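# Carry glass vial to window-side balance and close it

## Task

Pick up the vial on the shelved bench by the door, carry it to the shelved bench by the window, set it upright on the balance's weighing pan, and close every glass door of the balance. The task fails if the balance is tipped, shoved out of position or overloaded, if the vial touches the floor, if the vial breaks from a drop of more than a few centimetres or a hard knock, or if the robot falls or is left leaning. The parked cart, pedal bin and stool may be moved. Finish with the gripper open and the robot withdrawn from the balance.

## Robot and tools

ROBOT: a Hello Robot Stretch 3. It has a two-wheel base (0.33 m long, 0.34 m wide) that drives only straight or turns in place, pivoting 0.05 m behind its front edge. It has one arm on a vertical mast, which telescopes out to the robot's RIGHT, and a wrist with yaw, pitch and roll ending in a two-finger gripper. To move the gripper forward or back, drive the base. With the arm in and the wrist folded, turning in place sweeps a 0.28 m radius; an unfolded level wrist reaches beyond that.

FRAMES: the base frame has its origin on the floor between the drive wheels, x ahead, y left, z up. hand_pose is reported in it, at the point where closed fingertips meet. The odometry frame is the base frame as it stood at the start. Heading is positive to the left, in the range -3.142 to 3.142.

execute_actions(actions): a list run in order; an empty list just returns the state and images. Each action may hold:
- robot: a single command, or a list of up to 8 commands run one after another, or {"stop": true}, which brakes everything and clears the queue.
- steps: 1 to 450 control steps, at 30 per second. An action with only steps waits.
- until (needs steps): ends the action early once its conditions hold.

A command may contain base, joints, contact_limits, or {"pause_s": s} with s at most 15.

base takes exactly one key, and both are offsets from where the base is when that command begins:
- translate_m: metres, forward positive, |value| at most 1.
- rotate_rad: radians, counter-clockwise (left) positive, |value| at most 3.2.

joints takes absolute targets by name; any joint left out keeps its old target:
- lift_m 0 to 1.1 (arm height on the mast)
- arm_m 0 to 0.52 (extension)
- wrist_yaw_rad -1.345 to 4.42 (0 is along the arm, positive swings toward the front, 3.0 is folded over the base)
- wrist_pitch_rad -1.57 to 0.451 (0 is level, negative tips the fingers down)
- wrist_roll_rad -2.911 to 2.911
- gripper_m -0.089 to 0.179 (larger is wider; the real fingertip gap is 0.007 smaller when nearly shut and 0.025 smaller when wide; below 0.007 the gap is zero)
- head_pan_rad -3.953 to 1.73 (0 is forward, positive is left, -1.57 faces the arm)
- head_tilt_rad -1.53 to 0.419 (negative looks down)

contact_limits: {"arm_m": effort %, 1 to 100} makes that arm motion halt when the motor effort reaches the value. A lower value is gentler, but too low halts it immediately. It lasts until the next arm command.

Any out-of-range value or invalid action rejects the whole call. A new command takes over at once: named joints retarget, other motions continue, and an older queue is discarded. Base and joint motions in one command start together. A queued command begins only after everything in the previous one ends "done" (or "off_target" for the base or gripper); any other ending drops the rest of the queue.

until: {"robot": {...}} with fields such as status "ended" (nothing moving and no queue running), base_status, queue, queue_left, refusals, and for each joint its reading, _goal and _status. Number tests use [op, value] with op one of =, !=, <, <=, >, >=. Don't wait for "=" on a reading. {"any": {"status": "ended"}} fires when any one motion ends. A good habit is steps 450 with until status ended.

RESULTS: base_status shows progress as (distance so far of goal). joint_goals, joint_status and measured_speeds are also given. The status words are moving, done, off_target, contact_stop, time_out, stopped, not_commanded and torque_fault. Other fields:
- on_its_own: goals the robot changed itself, slack or switched-off joints, and tilt warnings.
- base_tilt: degrees, forward and right positive.
- motor_effort: % with peak in brackets; these carry fixed biases.
- lidar_m: 12 sectors of 30 degrees, starting straight ahead and going counter-clockwise, in a plane 0.17 m up. It misses glass.
- wrist_depth_mm and head_depth_mm: 7x7 grids of median depth.
- Lines starting refused:, dropped: or replaced: explain goals that were not taken.
Each result also carries one image per camera: head_camera, nav_camera and wrist_camera.

zoom_image(camera, region): camera is head_camera, nav_camera or wrist_camera. region is [x0, y0, x1, y1] in pixels of that camera's latest image, at most 504 by 504.

finished_scene(scene): pass the current scene number once the job is complete and everything has stopped. It cannot be undone.

CAUTIONS:
- Full base speed (0.30 m/s, 1.9 rad/s) needs lift_m below 0.30, arm_m below 0.03 and wrist_yaw_rad above 2.54. Otherwise the base is capped at 0.10 m/s and 0.63 rad/s.
- To grip, command gripper_m below the object's width. To release, go at least 0.02 above where the fingers first touched. Neither the reading nor "done" proves a grasp. Squeezing too hard trips a guard that can let the vial slip.
- Fold or unfold the wrist only with lift_m 0.32 to 0.95, wrist_pitch_rad -0.4 and roll near 0. Once folded, the lift may go down to 0.25. With yaw below -0.4, keep pitch at -0.5 or lower.
- Pushing into something rigid with the gripper higher than about 0.45 m can tip the robot; a second push after a contact_stop is worse. Driving while gripping or pushing something fixed, or snagging furniture (especially when reversing), can also tip it. If tilt appears, back out in small steps, free the gripper, and drop lift_m to about 0.2 if it stays tipped.
- The lift and arm go slack after a contact_stop. Base, wrist and head have no such stop and keep pushing. Wrist servos overloaded for a few seconds shut off for 10 s.
- The robot keeps moving while you think. Let all motion finish before ending. Lower the vial gently and never strike the balance.

Each tool is called after "Request:" by a JSON object that holds its "name" and its "arguments", one argument or row to a line.

## Session

I'll start by looking at the scene.

Request:
{"name": "execute_actions", "arguments": {
  "actions": []
}}

Scene clock: 0.00 s.
robot.base_odometry: x=+0.000 y=+0.000 heading=+0.000 (m, m, rad; robot's odometry frame)
robot.turned_by_wheels: +0.000 (rad since the last result)
robot.turned_by_imu: +0.000 (rad since the last result)
robot.base_tilt: forward=+1.1 right=+0.5 (deg)
robot.lidar_m: 1.89 2.16 1.02 0.99 1.04 2.18 1.36 1.80 2.23 1.71 1.81 2.05
robot.head_depth_mm: 1572 2371 2567 2537 2523 2043 2322 / 1588 2387 2571 2553 2504 2497 2310 / 1601 2413 2582 2551 2503 2498 2261 / 1611 2428 2592 2556 2538 2504 2258 / 1628 2453 2590 2527 2528 2409 2219 / 1722 2509 2556 2564 2072 2360 2210 / 1725 2536 2593 2546 2503 2515 2009
robot.base_status: not_commanded
robot.joint_positions: lift_m=+0.413 arm_m=-0.002 wrist_yaw_rad=+3.026 wrist_pitch_rad=-0.545 wrist_roll_rad=-0.008 gripper_m=+0.037 head_pan_rad=-0.019 head_tilt_rad=+0.003
robot.joint_goals: lift_m=+0.413 arm_m=-0.002 wrist_yaw_rad=+3.026 wrist_pitch_rad=-0.545 wrist_roll_rad=-0.008 gripper_m=+0.037 head_pan_rad=-0.019 head_tilt_rad=+0.003
robot.joint_status: lift_m=not_commanded arm_m=not_commanded wrist_yaw_rad=not_commanded wrist_pitch_rad=not_commanded wrist_roll_rad=not_commanded gripper_m=not_commanded head_pan_rad=not_commanded head_tilt_rad=not_commanded
robot.measured_speeds: translate_m=+0.000 rotate_rad=+0.000 lift_m=+0.000 arm_m=+0.000 wrist_yaw_rad=+0.000 wrist_pitch_rad=+0.000 wrist_roll_rad=+0.000 head_pan_rad=+0.000 head_tilt_rad=+0.000
robot: refusals=0 queue=idle queue_left=0
robot.motor_effort: left_wheel=+0 right_wheel=+0 lift_m=+30 arm_m=+0 wrist_yaw_rad=+0 wrist_pitch_rad=+4 wrist_roll_rad=+0 gripper_m=+0 head_pan_rad=+0 head_tilt_rad=+2 (%)
robot.hand_pose: x=+0.0026 y=+0.0622 z=+0.3980 quat_wxyz=(+0.229, +0.688, +0.152, +0.672) (m; robot's base frame)
robot.wrist_depth_mm: 929 - 956 - - - - / - - - - - - - / 958 947 988 - 978 - - / 788 790 788 834 822 819 838 / 659 676 - 704 705 692 698 / 571 577 - 602 585 606 597 / 502 - - - 516 534 535
pictures: head_camera (sideways: a quarter turn clockwise sets it upright), nav_camera (sideways: a quarter turn counterclockwise sets it upright), wrist_camera
Images, in order (width x height): head_camera 896x504, nav_camera 672x504, wrist_camera 644x364.

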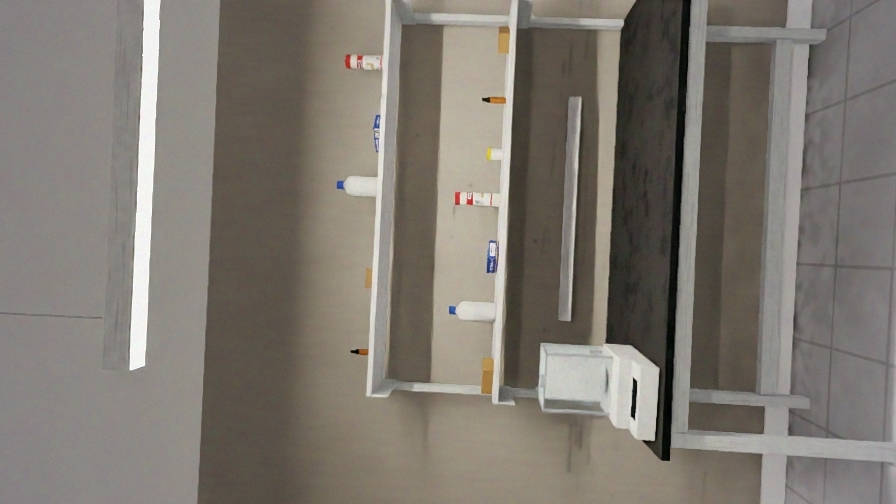

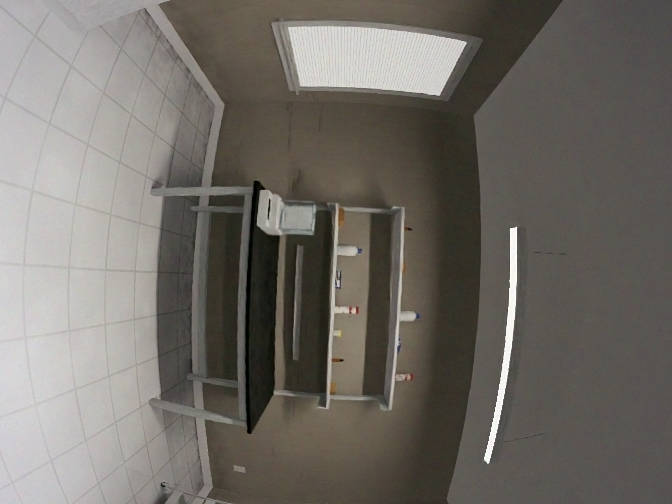

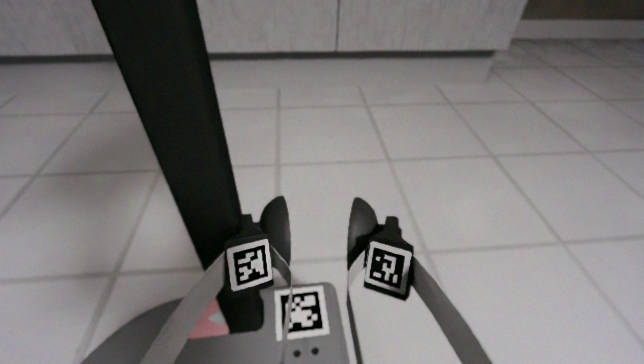

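Request:
{"name": "execute_actions", "arguments": {
  "actions": [
    {"robot": {"joints": {"head_pan_rad": -1.57, "head_tilt_rad": -0.3}}, "steps": 200, "until": {"robot": {"status": "ended"}}}
  ]
}}

Request:
{"name": "execute_actions", "arguments": {
  "actions": [
    {"robot": {"joints": {"head_pan_rad": -3.14, "head_tilt_rad": -0.3}}, "steps": 200, "until": {"robot": {"status": "ended"}}}
  ]
}}

Request:
{"name": "execute_actions", "arguments": {
  "actions": [
    {"robot": {"joints": {"head_pan_rad": 1.57, "head_tilt_rad": -0.3}}, "steps": 300, "until": {"robot": {"status": "ended"}}}
  ]
}}

Scene clock: 4.40 s.
robot.base_odometry: x=+0.000 y=+0.000 heading=+0.000 (m, m, rad; robot's odometry frame)
robot.turned_by_wheels: +0.000 (rad since the last result)
robot.turned_by_imu: +0.000 (rad since the last result)
robot.base_tilt: forward=+1.0 right=+0.6 (deg)
robot.lidar_m: 1.89 2.16 1.01 0.99 1.04 2.18 1.35 1.80 2.22 1.71 1.81 2.05
robot.head_depth_mm: 1821 1924 2039 2167 2256 2023 1556 / 1462 1537 1627 1712 2216 1929 1540 / 1470 1549 1613 1719 1798 1882 1523 / 1484 1566 1630 1712 1814 1882 1518 / 1496 1556 1641 1723 1822 1891 1495 / 1497 1579 1658 1753 1852 1907 1494 / 1913 1990 2097 2228 1948 1893 1481
robot.base_status: not_commanded
robot.joint_positions: lift_m=+0.413 arm_m=-0.002 wrist_yaw_rad=+3.026 wrist_pitch_rad=-0.545 wrist_roll_rad=-0.008 gripper_m=+0.037 head_pan_rad=-1.563 head_tilt_rad=-0.296
robot.joint_goals: lift_m=+0.413 arm_m=-0.002 wrist_yaw_rad=+3.026 wrist_pitch_rad=-0.545 wrist_roll_rad=-0.008 gripper_m=+0.037 head_pan_rad=-1.570 head_tilt_rad=-0.300
robot.joint_status: lift_m=not_commanded arm_m=not_commanded wrist_yaw_rad=not_commanded wrist_pitch_rad=not_commanded wrist_roll_rad=not_commanded gripper_m=not_commanded head_pan_rad=done head_tilt_rad=done
robot.measured_speeds: translate_m=+0.000 rotate_rad=+0.000 lift_m=+0.000 arm_m=+0.000 wrist_yaw_rad=+0.000 wrist_pitch_rad=+0.000 wrist_roll_rad=+0.000 head_pan_rad=+0.000 head_tilt_rad=+0.000
robot: refusals=0 queue=done queue_left=0
robot.motor_effort: left_wheel=+0(0) right_wheel=+0(0) lift_m=+30(31) arm_m=+0(0) wrist_yaw_rad=+0(0) wrist_pitch_rad=+4(4) wrist_roll_rad=+0(0) gripper_m=+0(1) head_pan_rad=-5(46) head_tilt_rad=-1(14) (%)
robot.hand_pose: x=+0.0026 y=+0.0622 z=+0.3980 quat_wxyz=(+0.229, +0.688, +0.152, +0.672) (m; robot's base frame)
robot.wrist_depth_mm: 931 - 989 - - - - / - - - - - - - / 919 962 976 982 992 - - / 775 811 783 815 794 813 826 / 649 657 - 685 682 701 706 / 563 579 - 598 571 596 603 / 498 - - - 523 512 524
pictures: head_camera (sideways: a quarter turn clockwise sets it upright), nav_camera (sideways: a quarter turn counterclockwise sets it upright), wrist_camera
camera_calibration (this result's frames):
head_camera: T_world_to_cam=[[-0.0403877, 0.264851, -0.963443, 1.26906], [0.999085, 0.0242561, -0.0352138, 0.039462], [0.014043, -0.963984, -0.265589, 0.30354], [0, 0, 0, 1]] pos_world=[0.00756596, -0.0444618, 1.30467]
nav_camera: T_world_to_cam=[[0.048296, -0.310574, 0.949321, -1.19255], [-0.996761, -0.0761787, 0.0257873, 0.0215287], [0.0643092, -0.947492, -0.313247, 0.356393], [0, 0, 0, 1]] pos_world=[0.056135, -0.0310555, 1.2432]
wrist_camera: T_world_to_cam=[[0.991281, -0.121432, 0.0511437, -0.0261013], [-0.045928, -0.682242, -0.729682, 0.357105], [0.123499, 0.720972, -0.681871, 0.392797], [0, 0, 0, 1]] pos_world=[-0.00623535, -0.0427335, 0.529745]
Images, in order (width x height): head_camera 896x504, nav_camera 672x504, wrist_camera 644x364.

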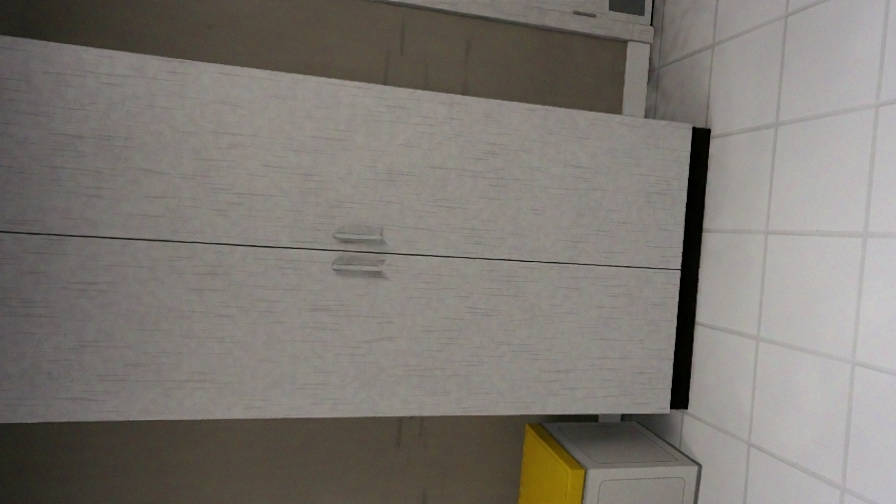

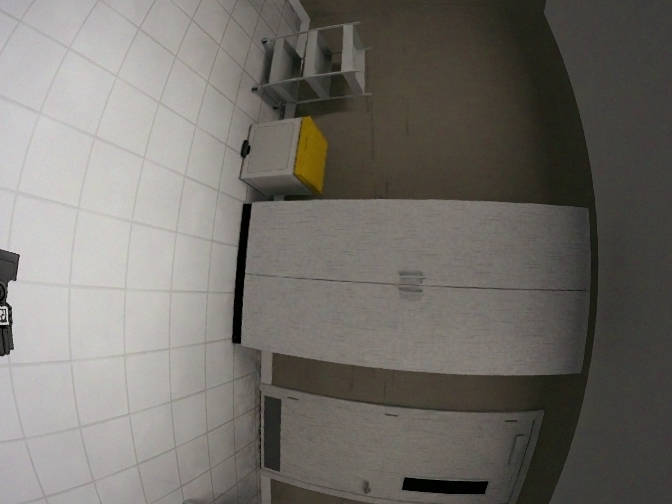

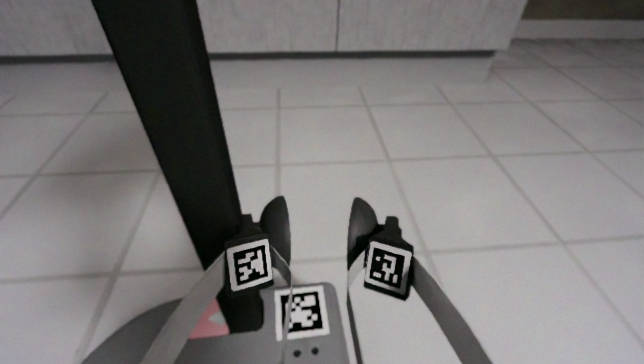

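Scene clock: 5.77 s.
robot.base_odometry: x=+0.000 y=+0.000 heading=+0.000 (m, m, rad; robot's odometry frame)
robot.turned_by_wheels: +0.000 (rad since the last result)
robot.turned_by_imu: +0.000 (rad since the last result)
robot.base_tilt: forward=+1.1 right=+0.8 (deg)
robot.lidar_m: 1.90 2.16 1.02 0.99 1.04 2.18 1.36 1.80 2.22 1.71 1.81 2.05
robot.head_depth_mm: 1828 1906 2004 2104 2219 2032 1551 / 1814 1900 1986 2090 2221 2009 1532 / 1807 1904 2009 1545 2188 1899 1523 / 1815 1917 2010 1679 2249 1967 1511 / 1813 1925 2040 1492 2255 1883 1502 / 1836 1952 2031 1450 1798 1872 1488 / 1829 1932 2058 1557 2260 1895 1481
robot.base_status: not_commanded
robot.joint_positions: lift_m=+0.413 arm_m=-0.002 wrist_yaw_rad=+3.026 wrist_pitch_rad=-0.545 wrist_roll_rad=-0.008 gripper_m=+0.037 head_pan_rad=-3.133 head_tilt_rad=-0.296
robot.joint_goals: lift_m=+0.413 arm_m=-0.002 wrist_yaw_rad=+3.026 wrist_pitch_rad=-0.545 wrist_roll_rad=-0.008 gripper_m=+0.037 head_pan_rad=-3.140 head_tilt_rad=-0.300
robot.joint_status: lift_m=not_commanded arm_m=not_commanded wrist_yaw_rad=not_commanded wrist_pitch_rad=not_commanded wrist_roll_rad=not_commanded gripper_m=not_commanded head_pan_rad=done head_tilt_rad=done
robot.measured_speeds: translate_m=+0.000 rotate_rad=+0.000 lift_m=+0.000 arm_m=+0.000 wrist_yaw_rad=+0.000 wrist_pitch_rad=+0.000 wrist_roll_rad=+0.000 head_pan_rad=+0.000 head_tilt_rad=+0.000
robot: refusals=0 queue=done queue_left=0
robot.motor_effort: left_wheel=+0(0) right_wheel=+0(0) lift_m=+30(31) arm_m=+0(0) wrist_yaw_rad=+0(0) wrist_pitch_rad=+4(4) wrist_roll_rad=+0(0) gripper_m=+1(0) head_pan_rad=-4(41) head_tilt_rad=-1(1) (%)
robot.hand_pose: x=+0.0026 y=+0.0622 z=+0.3980 quat_wxyz=(+0.229, +0.688, +0.152, +0.672) (m; robot's base frame)
robot.wrist_depth_mm: 911 - 997 - - - - / - - - - - - - / 953 940 984 967 - - - / 783 795 795 806 817 816 827 / 651 655 - 673 688 685 723 / 565 576 - 592 580 594 601 / 504 - - - 518 518 530
pictures: head_camera (sideways: a quarter turn clockwise sets it upright), nav_camera (sideways: a quarter turn counterclockwise sets it upright), wrist_camera
camera_calibration (this result's frames):
head_camera: T_world_to_cam=[[0.264953, 0.0405999, -0.963406, 1.26715], [0.0250572, -0.999066, -0.0352115, 0.0454006], [-0.963936, -0.0148108, -0.265723, 0.30968], [0, 0, 0, 1]] pos_world=[-0.038361, -0.00150137, 1.30467]
nav_camera: T_world_to_cam=[[-0.310668, -0.0485447, 0.949278, -1.1903], [-0.0769766, 0.9967, 0.0257778, 0.0159304], [-0.947396, -0.0650639, -0.313379, 0.362736], [0, 0, 0, 1]] pos_world=[-0.0249074, -0.0500596, 1.24319]
wrist_camera: T_world_to_cam=[[0.991281, -0.121432, 0.0511436, -0.0261013], [-0.0459282, -0.682242, -0.729682, 0.357105], [0.123499, 0.720972, -0.681871, 0.392797], [0, 0, 0, 1]] pos_world=[-0.00623532, -0.0427335, 0.529745]
Images, in order (width x height): head_camera 896x504, nav_camera 672x504, wrist_camera 644x364.

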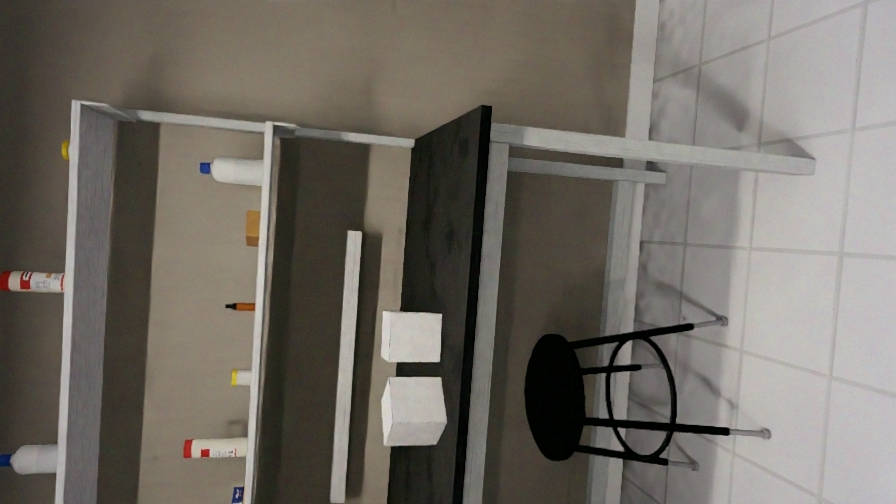

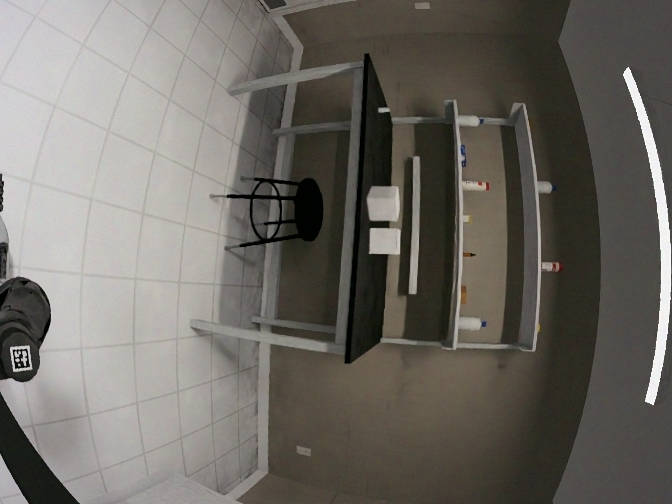

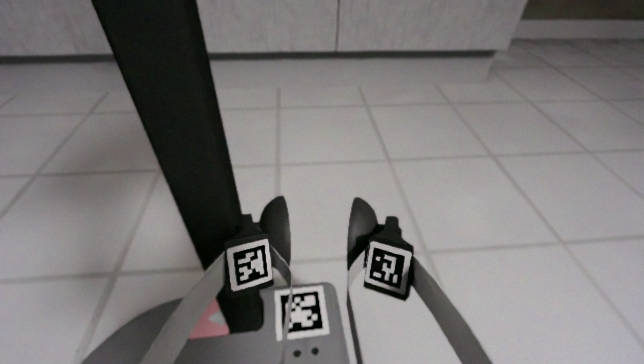

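Scene clock: 8.53 s.
robot.base_odometry: x=+0.000 y=+0.000 heading=+0.000 (m, m, rad; robot's odometry frame)
robot.turned_by_wheels: +0.000 (rad since the last result)
robot.turned_by_imu: +0.000 (rad since the last result)
robot.base_tilt: forward=+1.0 right=+0.7 (deg)
robot.lidar_m: 1.89 2.15 1.01 0.99 1.03 2.18 1.35 1.81 2.23 1.71 1.81 2.05
robot.head_depth_mm: 1068 1114 1483 1227 1040 1085 1154 / 1076 1122 1484 1434 1028 1084 1152 / 1071 1127 1493 1539 1036 1094 1167 / 1086 1129 1517 1365 1041 1098 1166 / 1093 1148 1516 1341 1039 1101 1168 / 1092 1140 1517 1445 1044 1113 1183 / 1092 1144 1508 1470 1041 1111 1182
robot.base_status: not_commanded
robot.joint_positions: lift_m=+0.413 arm_m=-0.002 wrist_yaw_rad=+3.026 wrist_pitch_rad=-0.545 wrist_roll_rad=-0.008 gripper_m=+0.037 head_pan_rad=+1.563 head_tilt_rad=-0.296
robot.joint_goals: lift_m=+0.413 arm_m=-0.002 wrist_yaw_rad=+3.026 wrist_pitch_rad=-0.545 wrist_roll_rad=-0.008 gripper_m=+0.037 head_pan_rad=+1.570 head_tilt_rad=-0.300
robot.joint_status: lift_m=not_commanded arm_m=not_commanded wrist_yaw_rad=not_commanded wrist_pitch_rad=not_commanded wrist_roll_rad=not_commanded gripper_m=not_commanded head_pan_rad=done head_tilt_rad=done
robot.measured_speeds: translate_m=+0.000 rotate_rad=+0.000 lift_m=+0.000 arm_m=+0.000 wrist_yaw_rad=+0.000 wrist_pitch_rad=+0.000 wrist_roll_rad=+0.000 head_pan_rad=+0.000 head_tilt_rad=+0.000
robot: refusals=0 queue=done queue_left=0
robot.motor_effort: left_wheel=+0(0) right_wheel=+0(0) lift_m=+30(30) arm_m=+0(0) wrist_yaw_rad=+0(0) wrist_pitch_rad=+4(4) wrist_roll_rad=+0(0) gripper_m=+1(1) head_pan_rad=+4(48) head_tilt_rad=+0(3) (%)
robot.hand_pose: x=+0.0026 y=+0.0622 z=+0.3980 quat_wxyz=(+0.229, +0.688, +0.152, +0.672) (m; robot's base frame)
robot.wrist_depth_mm: 916 - 983 - - - - / - - - - - - - / 943 973 - 1000 977 - - / 777 788 799 822 811 835 843 / 641 664 - 668 696 704 679 / 566 568 - 596 586 593 612 / 501 - - - 521 519 521
pictures: head_camera (sideways: a quarter turn clockwise sets it upright), nav_camera (sideways: a quarter turn counterclockwise sets it upright), wrist_camera
camera_calibration (this result's frames):
head_camera: T_world_to_cam=[[0.0361263, -0.2656, -0.963406, 1.26855], [-0.999346, -0.00820659, -0.0352116, 0.0516495], [0.00144591, 0.964048, -0.265723, 0.303791], [0, 0, 0, 1]] pos_world=[0.0053486, 0.04448, 1.30467]
nav_camera: T_world_to_cam=[[-0.043299, 0.311442, 0.949278, -1.19193], [0.997856, 0.0601585, 0.0257778, 0.00937386], [-0.0490789, 0.948359, -0.313379, 0.357256], [0, 0, 0, 1]] pos_world=[-0.0434296, 0.0318472, 1.24319]
Images, in order (width x height): head_camera 896x504, nav_camera 672x504, wrist_camera 644x364.

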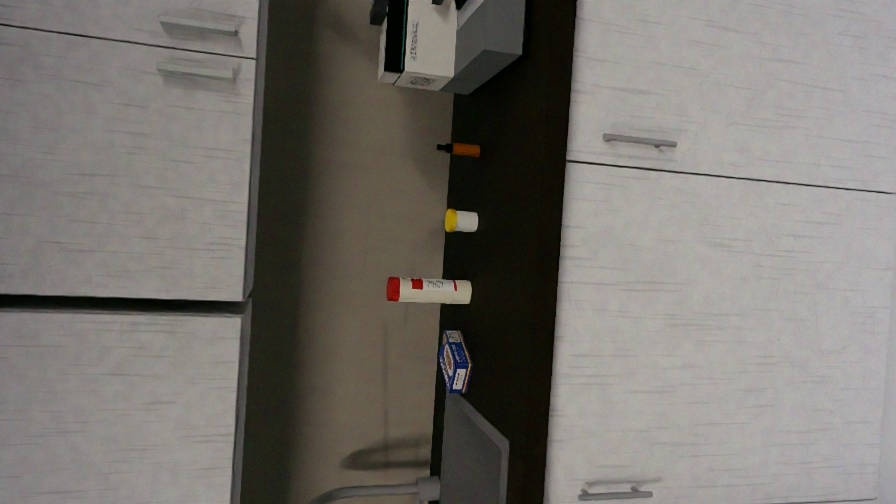

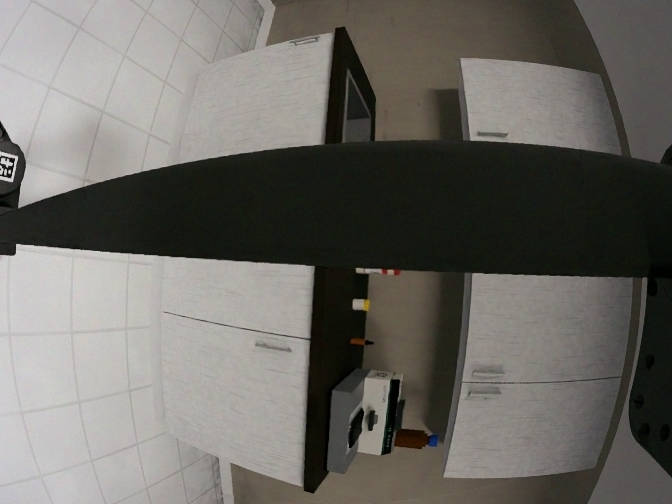

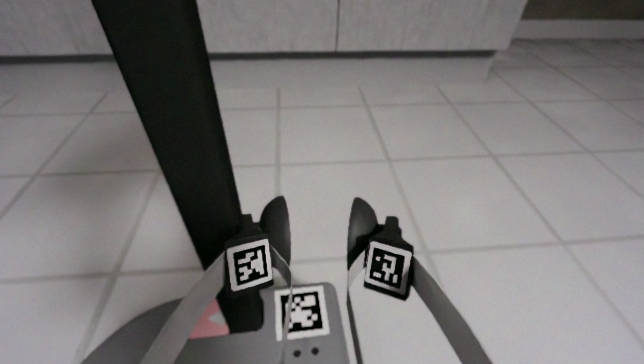

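Request:
{"name": "execute_actions", "arguments": {
  "actions": [
    {"robot": {"joints": {"head_pan_rad": -2.68, "head_tilt_rad": -0.3}}, "steps": 300, "until": {"robot": {"status": "ended"}}}
  ]
}}

Scene clock: 12.77 s.
robot.base_odometry: x=+0.000 y=+0.000 heading=+0.000 (m, m, rad; robot's odometry frame)
robot.turned_by_wheels: +0.000 (rad since the last result)
robot.turned_by_imu: +0.000 (rad since the last result)
robot.base_tilt: forward=+1.2 right=+0.6 (deg)
robot.lidar_m: 1.89 2.16 1.02 0.99 1.04 2.18 1.36 1.81 2.22 1.71 1.81 2.05
robot.head_depth_mm: 1798 1888 1947 1449 2112 2019 1545 / 1858 1976 2058 1444 2106 1921 1538 / 1991 2105 2196 1724 2353 1907 1519 / 2086 2179 2305 1927 2470 1967 1512 / 2250 2374 2512 2562 2629 1946 1497 / 2423 2537 2678 2808 2568 1937 1487 / 2443 2562 2631 2750 2692 1914 1484
robot.base_status: not_commanded
robot.joint_positions: lift_m=+0.413 arm_m=-0.002 wrist_yaw_rad=+3.026 wrist_pitch_rad=-0.545 wrist_roll_rad=-0.008 gripper_m=+0.037 head_pan_rad=-2.673 head_tilt_rad=-0.296
robot.joint_goals: lift_m=+0.413 arm_m=-0.002 wrist_yaw_rad=+3.026 wrist_pitch_rad=-0.545 wrist_roll_rad=-0.008 gripper_m=+0.037 head_pan_rad=-2.680 head_tilt_rad=-0.300
robot.joint_status: lift_m=not_commanded arm_m=not_commanded wrist_yaw_rad=not_commanded wrist_pitch_rad=not_commanded wrist_roll_rad=not_commanded gripper_m=not_commanded head_pan_rad=done head_tilt_rad=done
robot.measured_speeds: translate_m=+0.000 rotate_rad=+0.000 lift_m=+0.000 arm_m=+0.000 wrist_yaw_rad=+0.000 wrist_pitch_rad=+0.000 wrist_roll_rad=+0.000 head_pan_rad=+0.000 head_tilt_rad=+0.000
robot: refusals=0 queue=done queue_left=0
robot.motor_effort: left_wheel=+0(0) right_wheel=+0(0) lift_m=+31(30) arm_m=+0(0) wrist_yaw_rad=+1(0) wrist_pitch_rad=+4(4) wrist_roll_rad=+0(0) gripper_m=+0(0) head_pan_rad=-5(48) head_tilt_rad=+0(2) (%)
robot.hand_pose: x=+0.0026 y=+0.0622 z=+0.3980 quat_wxyz=(+0.229, +0.688, +0.152, +0.672) (m; robot's base frame)
robot.wrist_depth_mm: 935 - 952 996 - - - / - - - - - - - / 927 927 999 995 972 - - / 775 776 794 794 784 801 824 / 688 658 - 681 692 706 687 / 574 578 - 607 590 595 598 / 504 - - - 514 525 523
pictures: head_camera (sideways: a quarter turn clockwise sets it upright), nav_camera (sideways: a quarter turn counterclockwise sets it upright), wrist_camera
camera_calibration (this result's frames):
head_camera: T_world_to_cam=[[0.219454, 0.154039, -0.963386, 1.2674], [0.465989, -0.88409, -0.0352103, 0.0427093], [-0.857143, -0.4412, -0.265797, 0.309125], [0, 0, 0, 1]] pos_world=[-0.033073, -0.0210838, 1.30466]
nav_camera: T_world_to_cam=[[-0.256888, -0.181452, 0.949254, -1.1906], [-0.51146, 0.85892, 0.0257726, 0.0185875], [-0.82001, -0.478885, -0.313452, 0.362054], [0, 0, 0, 1]] pos_world=[0.000543642, -0.0586197, 1.24319]
wrist_camera: T_world_to_cam=[[0.991281, -0.121432, 0.0511437, -0.0261013], [-0.045928, -0.682242, -0.729682, 0.357105], [0.123499, 0.720972, -0.681871, 0.392797], [0, 0, 0, 1]] pos_world=[-0.00623535, -0.0427335, 0.529745]
Images, in order (width x height): head_camera 896x504, nav_camera 672x504, wrist_camera 644x364.

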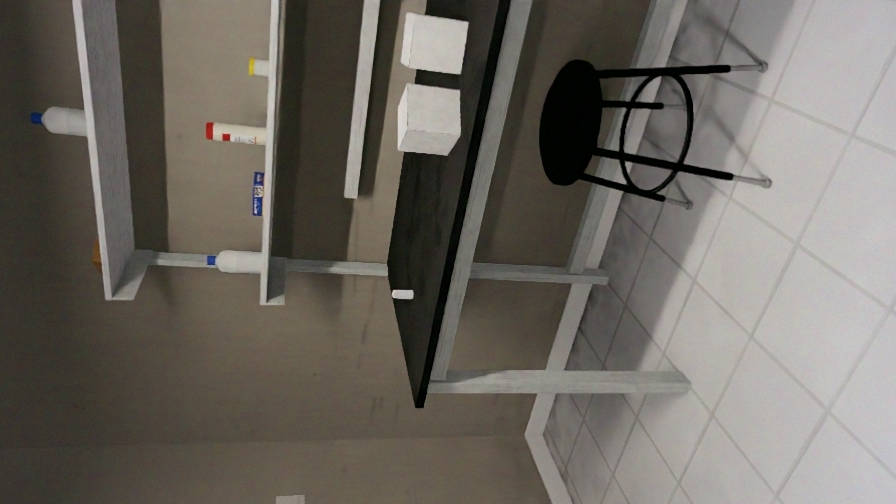

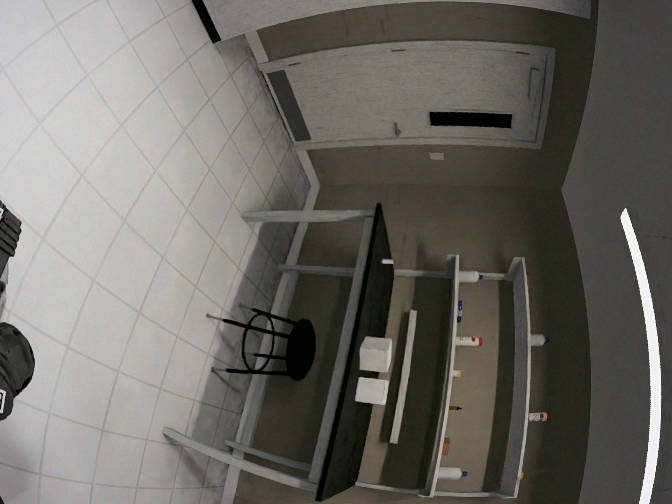

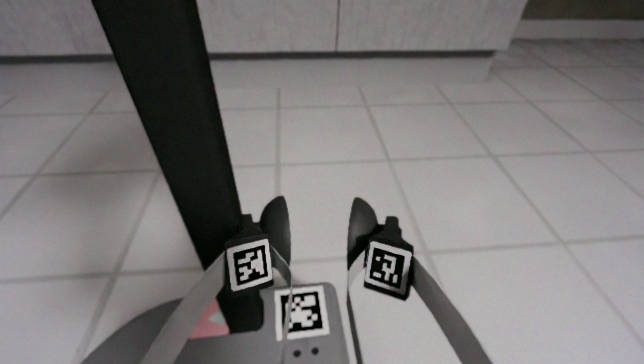

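Request:
{"name": "zoom_image", "arguments": {
  "camera": "head_camera",
  "region": [340, 230, 500, 420]
}}

Region (340, 230, 500, 420) of head_camera's 896x504 image, scaled by 2.653, with more detail than that image has; it fills the left 424 columns of this view, and the rest is white.

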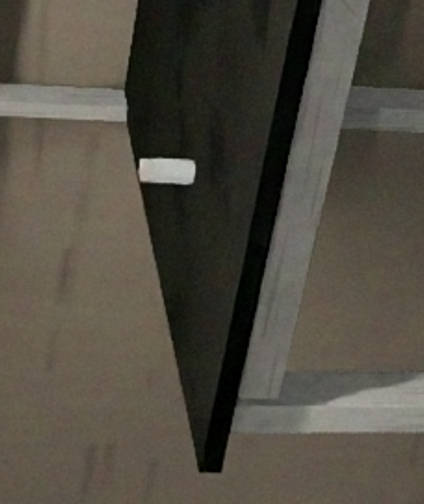

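Request:
{"name": "execute_actions", "arguments": {
  "actions": [
    {"robot": {"joints": {"head_pan_rad": 0.22, "head_tilt_rad": -0.15}}, "steps": 300, "until": {"robot": {"status": "ended"}}}
  ]
}}

Request:
{"name": "zoom_image", "arguments": {
  "camera": "head_camera",
  "region": [400, 170, 600, 340]
}}

Scene clock: 22.77 s.
robot.base_odometry: x=+0.000 y=+0.000 heading=+0.000 (m, m, rad; robot's odometry frame)
robot.turned_by_wheels: +0.000 (rad since the last result)
robot.turned_by_imu: +0.000 (rad since the last result)
robot.base_tilt: forward=+0.9 right=+0.6 (deg)
robot.lidar_m: 1.89 2.15 1.02 0.99 1.04 2.17 1.36 1.80 2.22 1.71 1.81 2.06
robot.head_depth_mm: 2178 2349 2401 2442 2154 2409 1806 / 2216 2366 2455 2499 2117 2467 1789 / 2251 2473 2499 2583 2299 2445 1785 / 2276 2519 2599 2620 1952 2296 1757 / 2296 2599 2652 2709 2830 2383 1750 / 2355 2679 2731 2831 2876 2367 1728 / 2336 2527 2651 2689 2778 2315 1713
robot.base_status: not_commanded
robot.joint_positions: lift_m=+0.413 arm_m=-0.002 wrist_yaw_rad=+3.026 wrist_pitch_rad=-0.545 wrist_roll_rad=-0.008 gripper_m=+0.037 head_pan_rad=+0.213 head_tilt_rad=-0.162
robot.joint_goals: lift_m=+0.413 arm_m=-0.002 wrist_yaw_rad=+3.026 wrist_pitch_rad=-0.545 wrist_roll_rad=-0.008 gripper_m=+0.037 head_pan_rad=+0.220 head_tilt_rad=-0.150
robot.joint_status: lift_m=not_commanded arm_m=not_commanded wrist_yaw_rad=not_commanded wrist_pitch_rad=not_commanded wrist_roll_rad=not_commanded gripper_m=not_commanded head_pan_rad=done head_tilt_rad=done
robot.measured_speeds: translate_m=+0.000 rotate_rad=+0.000 lift_m=+0.000 arm_m=+0.000 wrist_yaw_rad=+0.000 wrist_pitch_rad=+0.000 wrist_roll_rad=+0.000 head_pan_rad=+0.000 head_tilt_rad=+0.000
robot: refusals=0 queue=done queue_left=0
robot.motor_effort: left_wheel=+0(0) right_wheel=+0(0) lift_m=+30(30) arm_m=+0(0) wrist_yaw_rad=+0(0) wrist_pitch_rad=+4(4) wrist_roll_rad=+0(1) gripper_m=+0(0) head_pan_rad=+4(46) head_tilt_rad=+4(12) (%)
robot.hand_pose: x=+0.0026 y=+0.0622 z=+0.3980 quat_wxyz=(+0.229, +0.688, +0.152, +0.672) (m; robot's base frame)
robot.wrist_depth_mm: 932 - 956 992 - - - / - - - - - - - / 958 960 983 957 1000 - - / 796 788 779 800 808 825 829 / 656 663 - 690 689 706 682 / 562 581 - 601 574 592 601 / 509 - - - 515 522 524
pictures: head_camera (sideways: a quarter turn clockwise sets it upright), nav_camera (sideways: a quarter turn counterclockwise sets it upright), wrist_camera
camera_calibration (this result's frames):
head_camera: T_world_to_cam=[[-0.122585, -0.0656238, -0.990286, 1.30468], [-0.222111, 0.974316, -0.037071, 0.0493355], [0.967285, 0.215409, -0.134012, 0.126462], [0, 0, 0, 1]] pos_world=[0.0485671, 0.0103086, 1.31078]
nav_camera: T_world_to_cam=[[0.167191, 0.0829749, 0.982427, -1.23654], [0.273254, -0.961316, 0.0346892, 0.00218698], [0.947301, 0.262652, -0.183397, 0.181999], [0, 0, 0, 1]] pos_world=[0.0337334, 0.056902, 1.24811]
wrist_camera: T_world_to_cam=[[0.991281, -0.121432, 0.0511438, -0.0261014], [-0.0459277, -0.682242, -0.729682, 0.357105], [0.123499, 0.720972, -0.681871, 0.392797], [0, 0, 0, 1]] pos_world=[-0.00623538, -0.0427335, 0.529745]
Images, in order (width x height): head_camera 896x504, nav_camera 672x504, wrist_camera 644x364.

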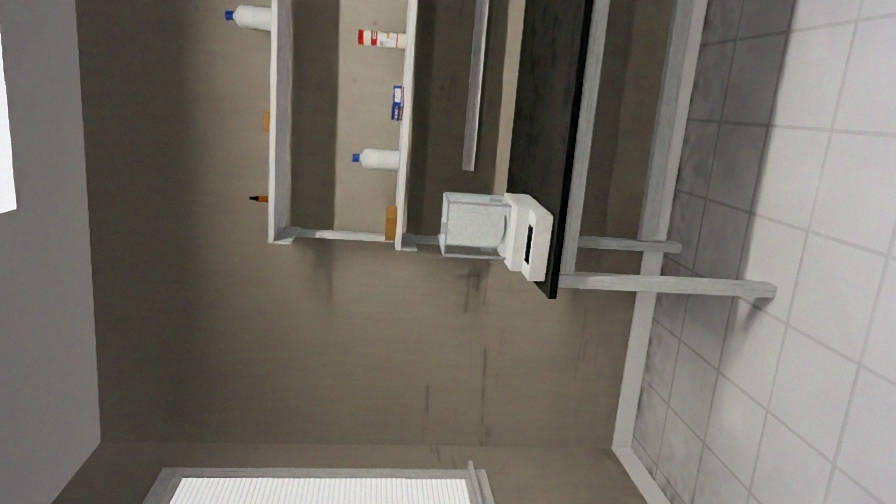

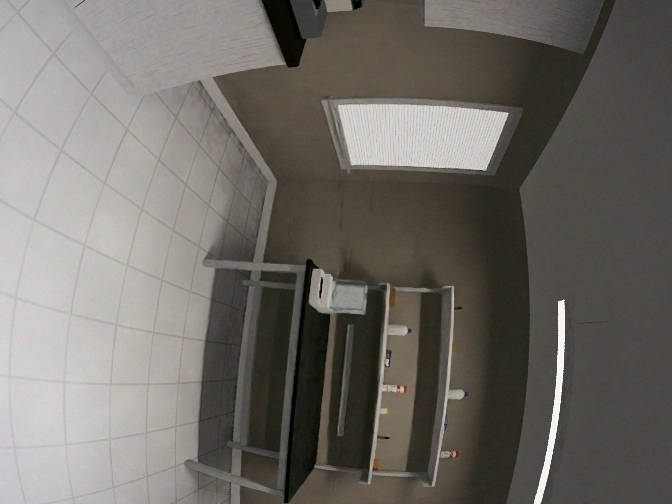

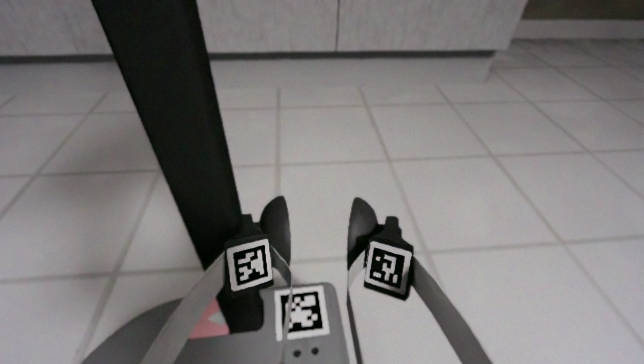

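Region (400, 170, 600, 340) of head_camera's 896x504 image, scaled by 2.520, with more detail than that image has; it fills the top 428 rows of this view, and the rest is white.

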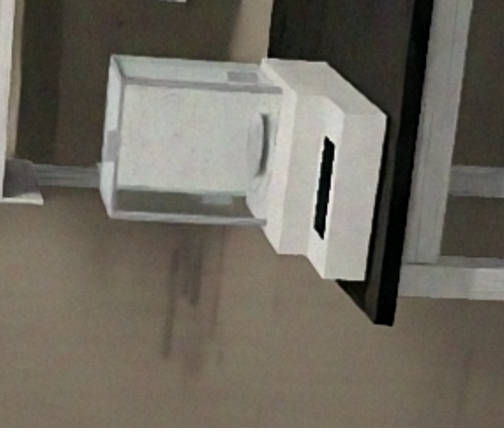

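Request:
{"name": "execute_actions", "arguments": {
  "actions": [
    {"robot": [{"joints": {"lift_m": 0.28, "head_pan_rad": 0.0, "head_tilt_rad": -0.5}}, {"base": {"rotate_rad": -2.33}}, {"base": {"translate_m": 1.0}}, {"base": {"translate_m": 0.38}}, {"base": {"rotate_rad": 0.76}, "joints": {"head_pan_rad": -1.57, "head_tilt_rad": -0.6}}], "steps": 450, "until": {"robot": {"status": "ended"}}}
  ]
}}

Scene clock: 56.97 s.
robot.base_odometry: x=-0.950 y=-1.001 heading=-1.570 (m, m, rad; robot's odometry frame)
robot.turned_by_wheels: -1.570 (rad since the last result)
robot.turned_by_imu: -1.576 (rad since the last result)
robot.base_tilt: forward=+1.2 right=+0.8 (deg)
robot.lidar_m: 1.11 0.86 1.00 2.70 3.54 2.07 2.02 0.75 0.85 0.48 0.48 1.14
robot.head_depth_mm: 984 1042 1132 742 571 1465 1240 / 987 1056 1109 732 566 1493 1243 / 993 1089 1088 720 563 1470 1229 / 1001 1101 1065 712 578 1447 1220 / 979 1077 1100 702 574 1451 1206 / 1015 1120 1243 701 588 717 895 / 1023 1123 1253 1413 1596 1419 1198
robot.base_status: done (rotate_rad +0.7598 of +0.7600)
robot.joint_positions: lift_m=+0.280 arm_m=-0.002 wrist_yaw_rad=+3.026 wrist_pitch_rad=-0.546 wrist_roll_rad=-0.008 gripper_m=+0.037 head_pan_rad=-1.563 head_tilt_rad=-0.593
robot.joint_goals: lift_m=+0.280 arm_m=-0.002 wrist_yaw_rad=+3.026 wrist_pitch_rad=-0.546 wrist_roll_rad=-0.008 gripper_m=+0.037 head_pan_rad=-1.570 head_tilt_rad=-0.600
robot.joint_status: lift_m=done arm_m=not_commanded wrist_yaw_rad=not_commanded wrist_pitch_rad=not_commanded wrist_roll_rad=not_commanded gripper_m=not_commanded head_pan_rad=done head_tilt_rad=done
robot.measured_speeds: translate_m=+0.000 rotate_rad=+0.000 lift_m=+0.000 arm_m=+0.000 wrist_yaw_rad=+0.000 wrist_pitch_rad=+0.000 wrist_roll_rad=+0.000 head_pan_rad=+0.000 head_tilt_rad=+0.000
robot: refusals=0 queue=done queue_left=0
robot.motor_effort: left_wheel=-3(12) right_wheel=+3(7) lift_m=+23(31) arm_m=+0(0) wrist_yaw_rad=+0(0) wrist_pitch_rad=+4(4) wrist_roll_rad=+0(0) gripper_m=+0(0) head_pan_rad=-5(41) head_tilt_rad=-2(16) (%)
robot.hand_pose: x=+0.0026 y=+0.0620 z=+0.2654 quat_wxyz=(+0.229, +0.688, +0.152, +0.672) (m; robot's base frame)
robot.wrist_depth_mm: - - - - - - 712 / 895 902 918 916 981 968 733 / 719 687 721 725 741 776 754 / 576 575 589 610 613 609 625 / 494 513 - - 529 512 521 / - - - - 430 442 452 / - - - - 385 392 397
pictures: head_camera (sideways: a quarter turn clockwise sets it upright), nav_camera (sideways: a quarter turn counterclockwise sets it upright), wrist_camera
camera_calibration (this result's frames):
head_camera: T_world_to_cam=[[-0.0425191, 0.535167, -0.843675, 1.1128], [0.999011, 0.0337751, -0.0289231, 0.0312601], [0.0130165, -0.844071, -0.536074, 0.655532], [0, 0, 0, 1]] pos_world=[0.00755317, -0.0432731, 1.29116]
nav_camera: T_world_to_cam=[[0.0503751, -0.574754, 0.816774, -1.01966], [-0.99673, -0.080666, 0.00471029, 0.0489744], [0.0631786, -0.814341, -0.576938, 0.699523], [0, 0, 0, 1]] pos_world=[0.0559845, -0.0124506, 1.23618]
wrist_camera: T_world_to_cam=[[0.991285, -0.121398, 0.0511481, -0.0193269], [-0.0459842, -0.682728, -0.729224, 0.260145], [0.123447, 0.720517, -0.682361, 0.302625], [0, 0, 0, 1]] pos_world=[-0.00623704, -0.0427847, 0.397192]
Images, in order (width x height): head_camera 896x504, nav_camera 672x504, wrist_camera 644x364.

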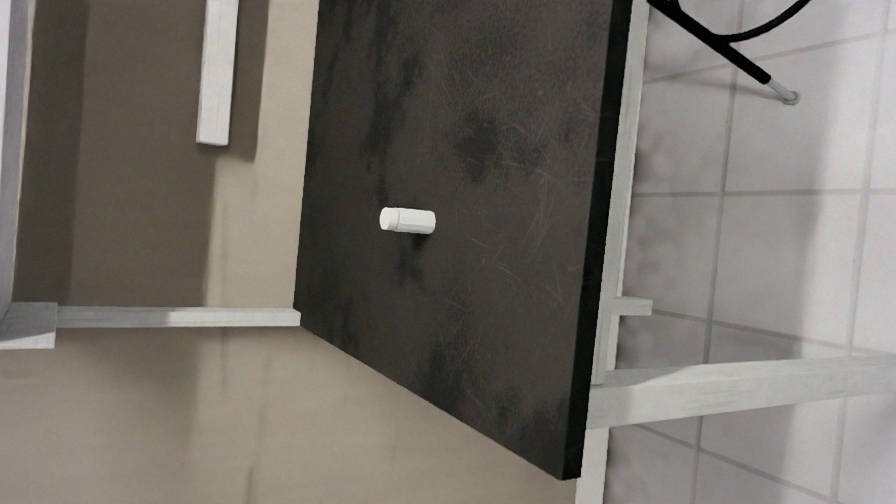

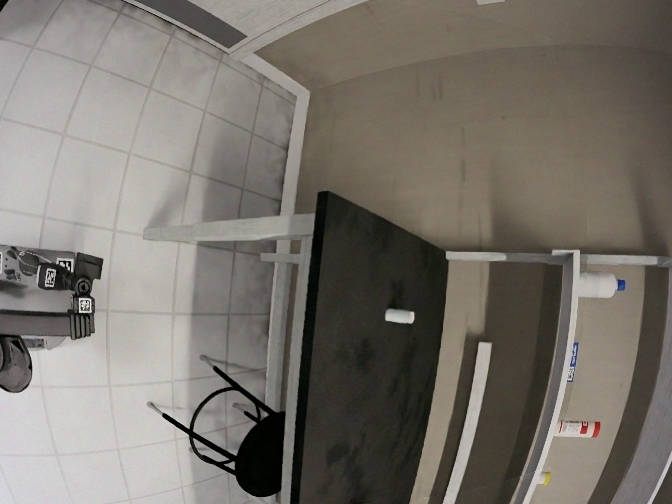

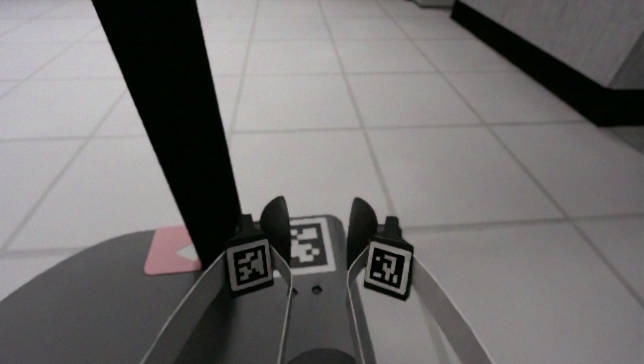

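Request:
{"name": "execute_actions", "arguments": {
  "actions": [
    {"robot": [{"joints": {"lift_m": 0.94, "wrist_pitch_rad": -0.4, "wrist_roll_rad": 0.0}}, {"joints": {"wrist_yaw_rad": 0.0, "gripper_m": 0.10}}, {"joints": {"wrist_pitch_rad": 0.0}}], "steps": 450, "until": {"robot": {"status": "ended"}}}
  ]
}}

Scene clock: 72.67 s.
robot.base_odometry: x=-0.950 y=-1.001 heading=-1.570 (m, m, rad; robot's odometry frame)
robot.turned_by_wheels: +0.000 (rad since the last result)
robot.turned_by_imu: +0.000 (rad since the last result)
robot.base_tilt: forward=+1.1 right=+0.5 (deg)
robot.lidar_m: 1.11 0.87 1.01 2.69 3.52 2.08 2.02 0.76 0.85 0.48 0.48 1.14
robot.head_depth_mm: 982 1049 1127 745 573 - - / 988 1057 1105 766 567 - - / 996 1093 1085 722 - - - / 1000 1100 1066 716 - - - / 978 1084 1097 736 572 1443 1211 / 1016 1119 1240 700 588 718 898 / 1026 1127 1255 1419 1600 1422 1197
robot.base_status: done (rotate_rad +0.7598 of +0.7600)
robot.joint_positions: lift_m=+0.940 arm_m=-0.002 wrist_yaw_rad=+0.003 wrist_pitch_rad=-0.023 wrist_roll_rad=-0.005 gripper_m=+0.100 head_pan_rad=-1.563 head_tilt_rad=-0.593
robot.joint_goals: lift_m=+0.940 arm_m=-0.002 wrist_yaw_rad=+0.000 wrist_pitch_rad=+0.000 wrist_roll_rad=+0.000 gripper_m=+0.100 head_pan_rad=-1.570 head_tilt_rad=-0.600
robot.joint_status: lift_m=done arm_m=not_commanded wrist_yaw_rad=done wrist_pitch_rad=done wrist_roll_rad=done gripper_m=done head_pan_rad=done head_tilt_rad=done
robot.measured_speeds: translate_m=+0.000 rotate_rad=+0.000 lift_m=+0.000 arm_m=+0.000 wrist_yaw_rad=+0.000 wrist_pitch_rad=+0.000 wrist_roll_rad=+0.000 head_pan_rad=+0.000 head_tilt_rad=+0.000
robot: refusals=0 queue=done queue_left=0
robot.motor_effort: left_wheel=-3(3) right_wheel=+3(3) lift_m=+38(38) arm_m=+0(0) wrist_yaw_rad=-2(5) wrist_pitch_rad=+7(8) wrist_roll_rad=+3(4) gripper_m=+0(80) head_pan_rad=-4(5) head_tilt_rad=-2(1) (%)
robot.hand_pose: x=-0.0207 y=-0.3987 z=+1.0485 quat_wxyz=(+0.709, +0.009, -0.705, -0.007) (m; robot's base frame)
robot.wrist_depth_mm: 954 914 934 933 928 915 864 / 999 981 975 972 953 962 961 / - - - - 979 977 969 / - - - 925 964 - - / - - 531 528 569 544 551 / - - 349 364 349 369 375 / - 276 279 282 283 287 286
pictures: head_camera (sideways: a quarter turn clockwise sets it upright), nav_camera (sideways: a quarter turn counterclockwise sets it upright), wrist_camera
camera_calibration (this result's frames):
head_camera: T_world_to_cam=[[-0.0424773, 0.535171, -0.843675, 1.1128], [0.999013, 0.0336972, -0.0289231, 0.0312601], [0.0129507, -0.844072, -0.536074, 0.655532], [0, 0, 0, 1]] pos_world=[0.0075498, -0.0432733, 1.29116]
nav_camera: T_world_to_cam=[[0.0503303, -0.574758, 0.816774, -1.01966], [-0.996736, -0.0805883, 0.00471028, 0.0489744], [0.0631152, -0.814345, -0.576938, 0.699524], [0, 0, 0, 1]] pos_world=[0.0559836, -0.0124545, 1.23618]
wrist_camera: T_world_to_cam=[[-0.998901, 0.0275861, 0.0379003, -0.0600941], [-0.0306356, 0.227788, -0.973229, 1.13477], [-0.0354809, -0.97332, -0.226693, 0.0154201], [0, 0, 0, 1]] pos_world=[-0.0247167, -0.24182, 1.11016]
Images, in order (width x height): head_camera 896x504, nav_camera 672x504, wrist_camera 644x364.

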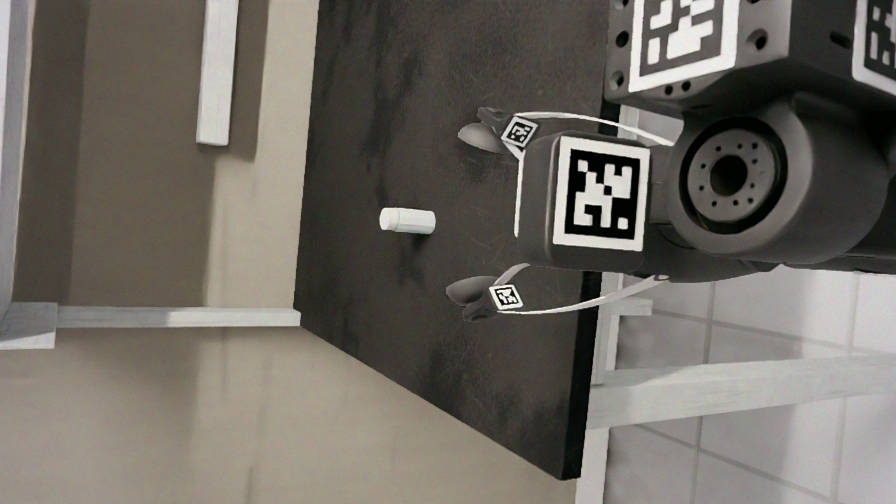

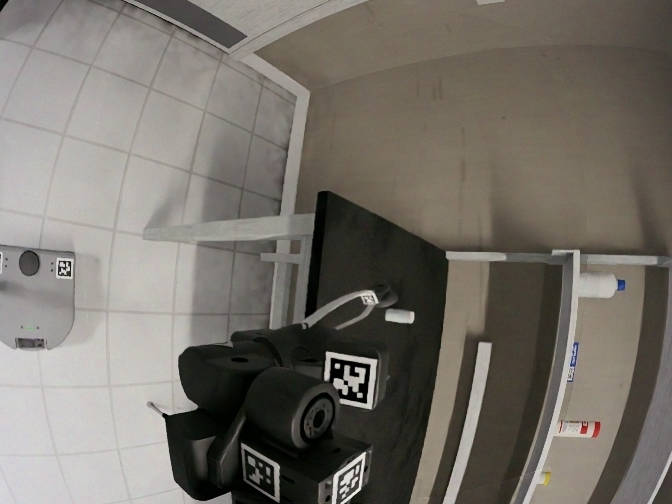

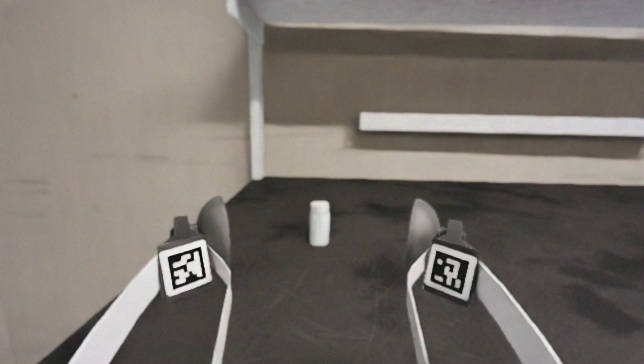

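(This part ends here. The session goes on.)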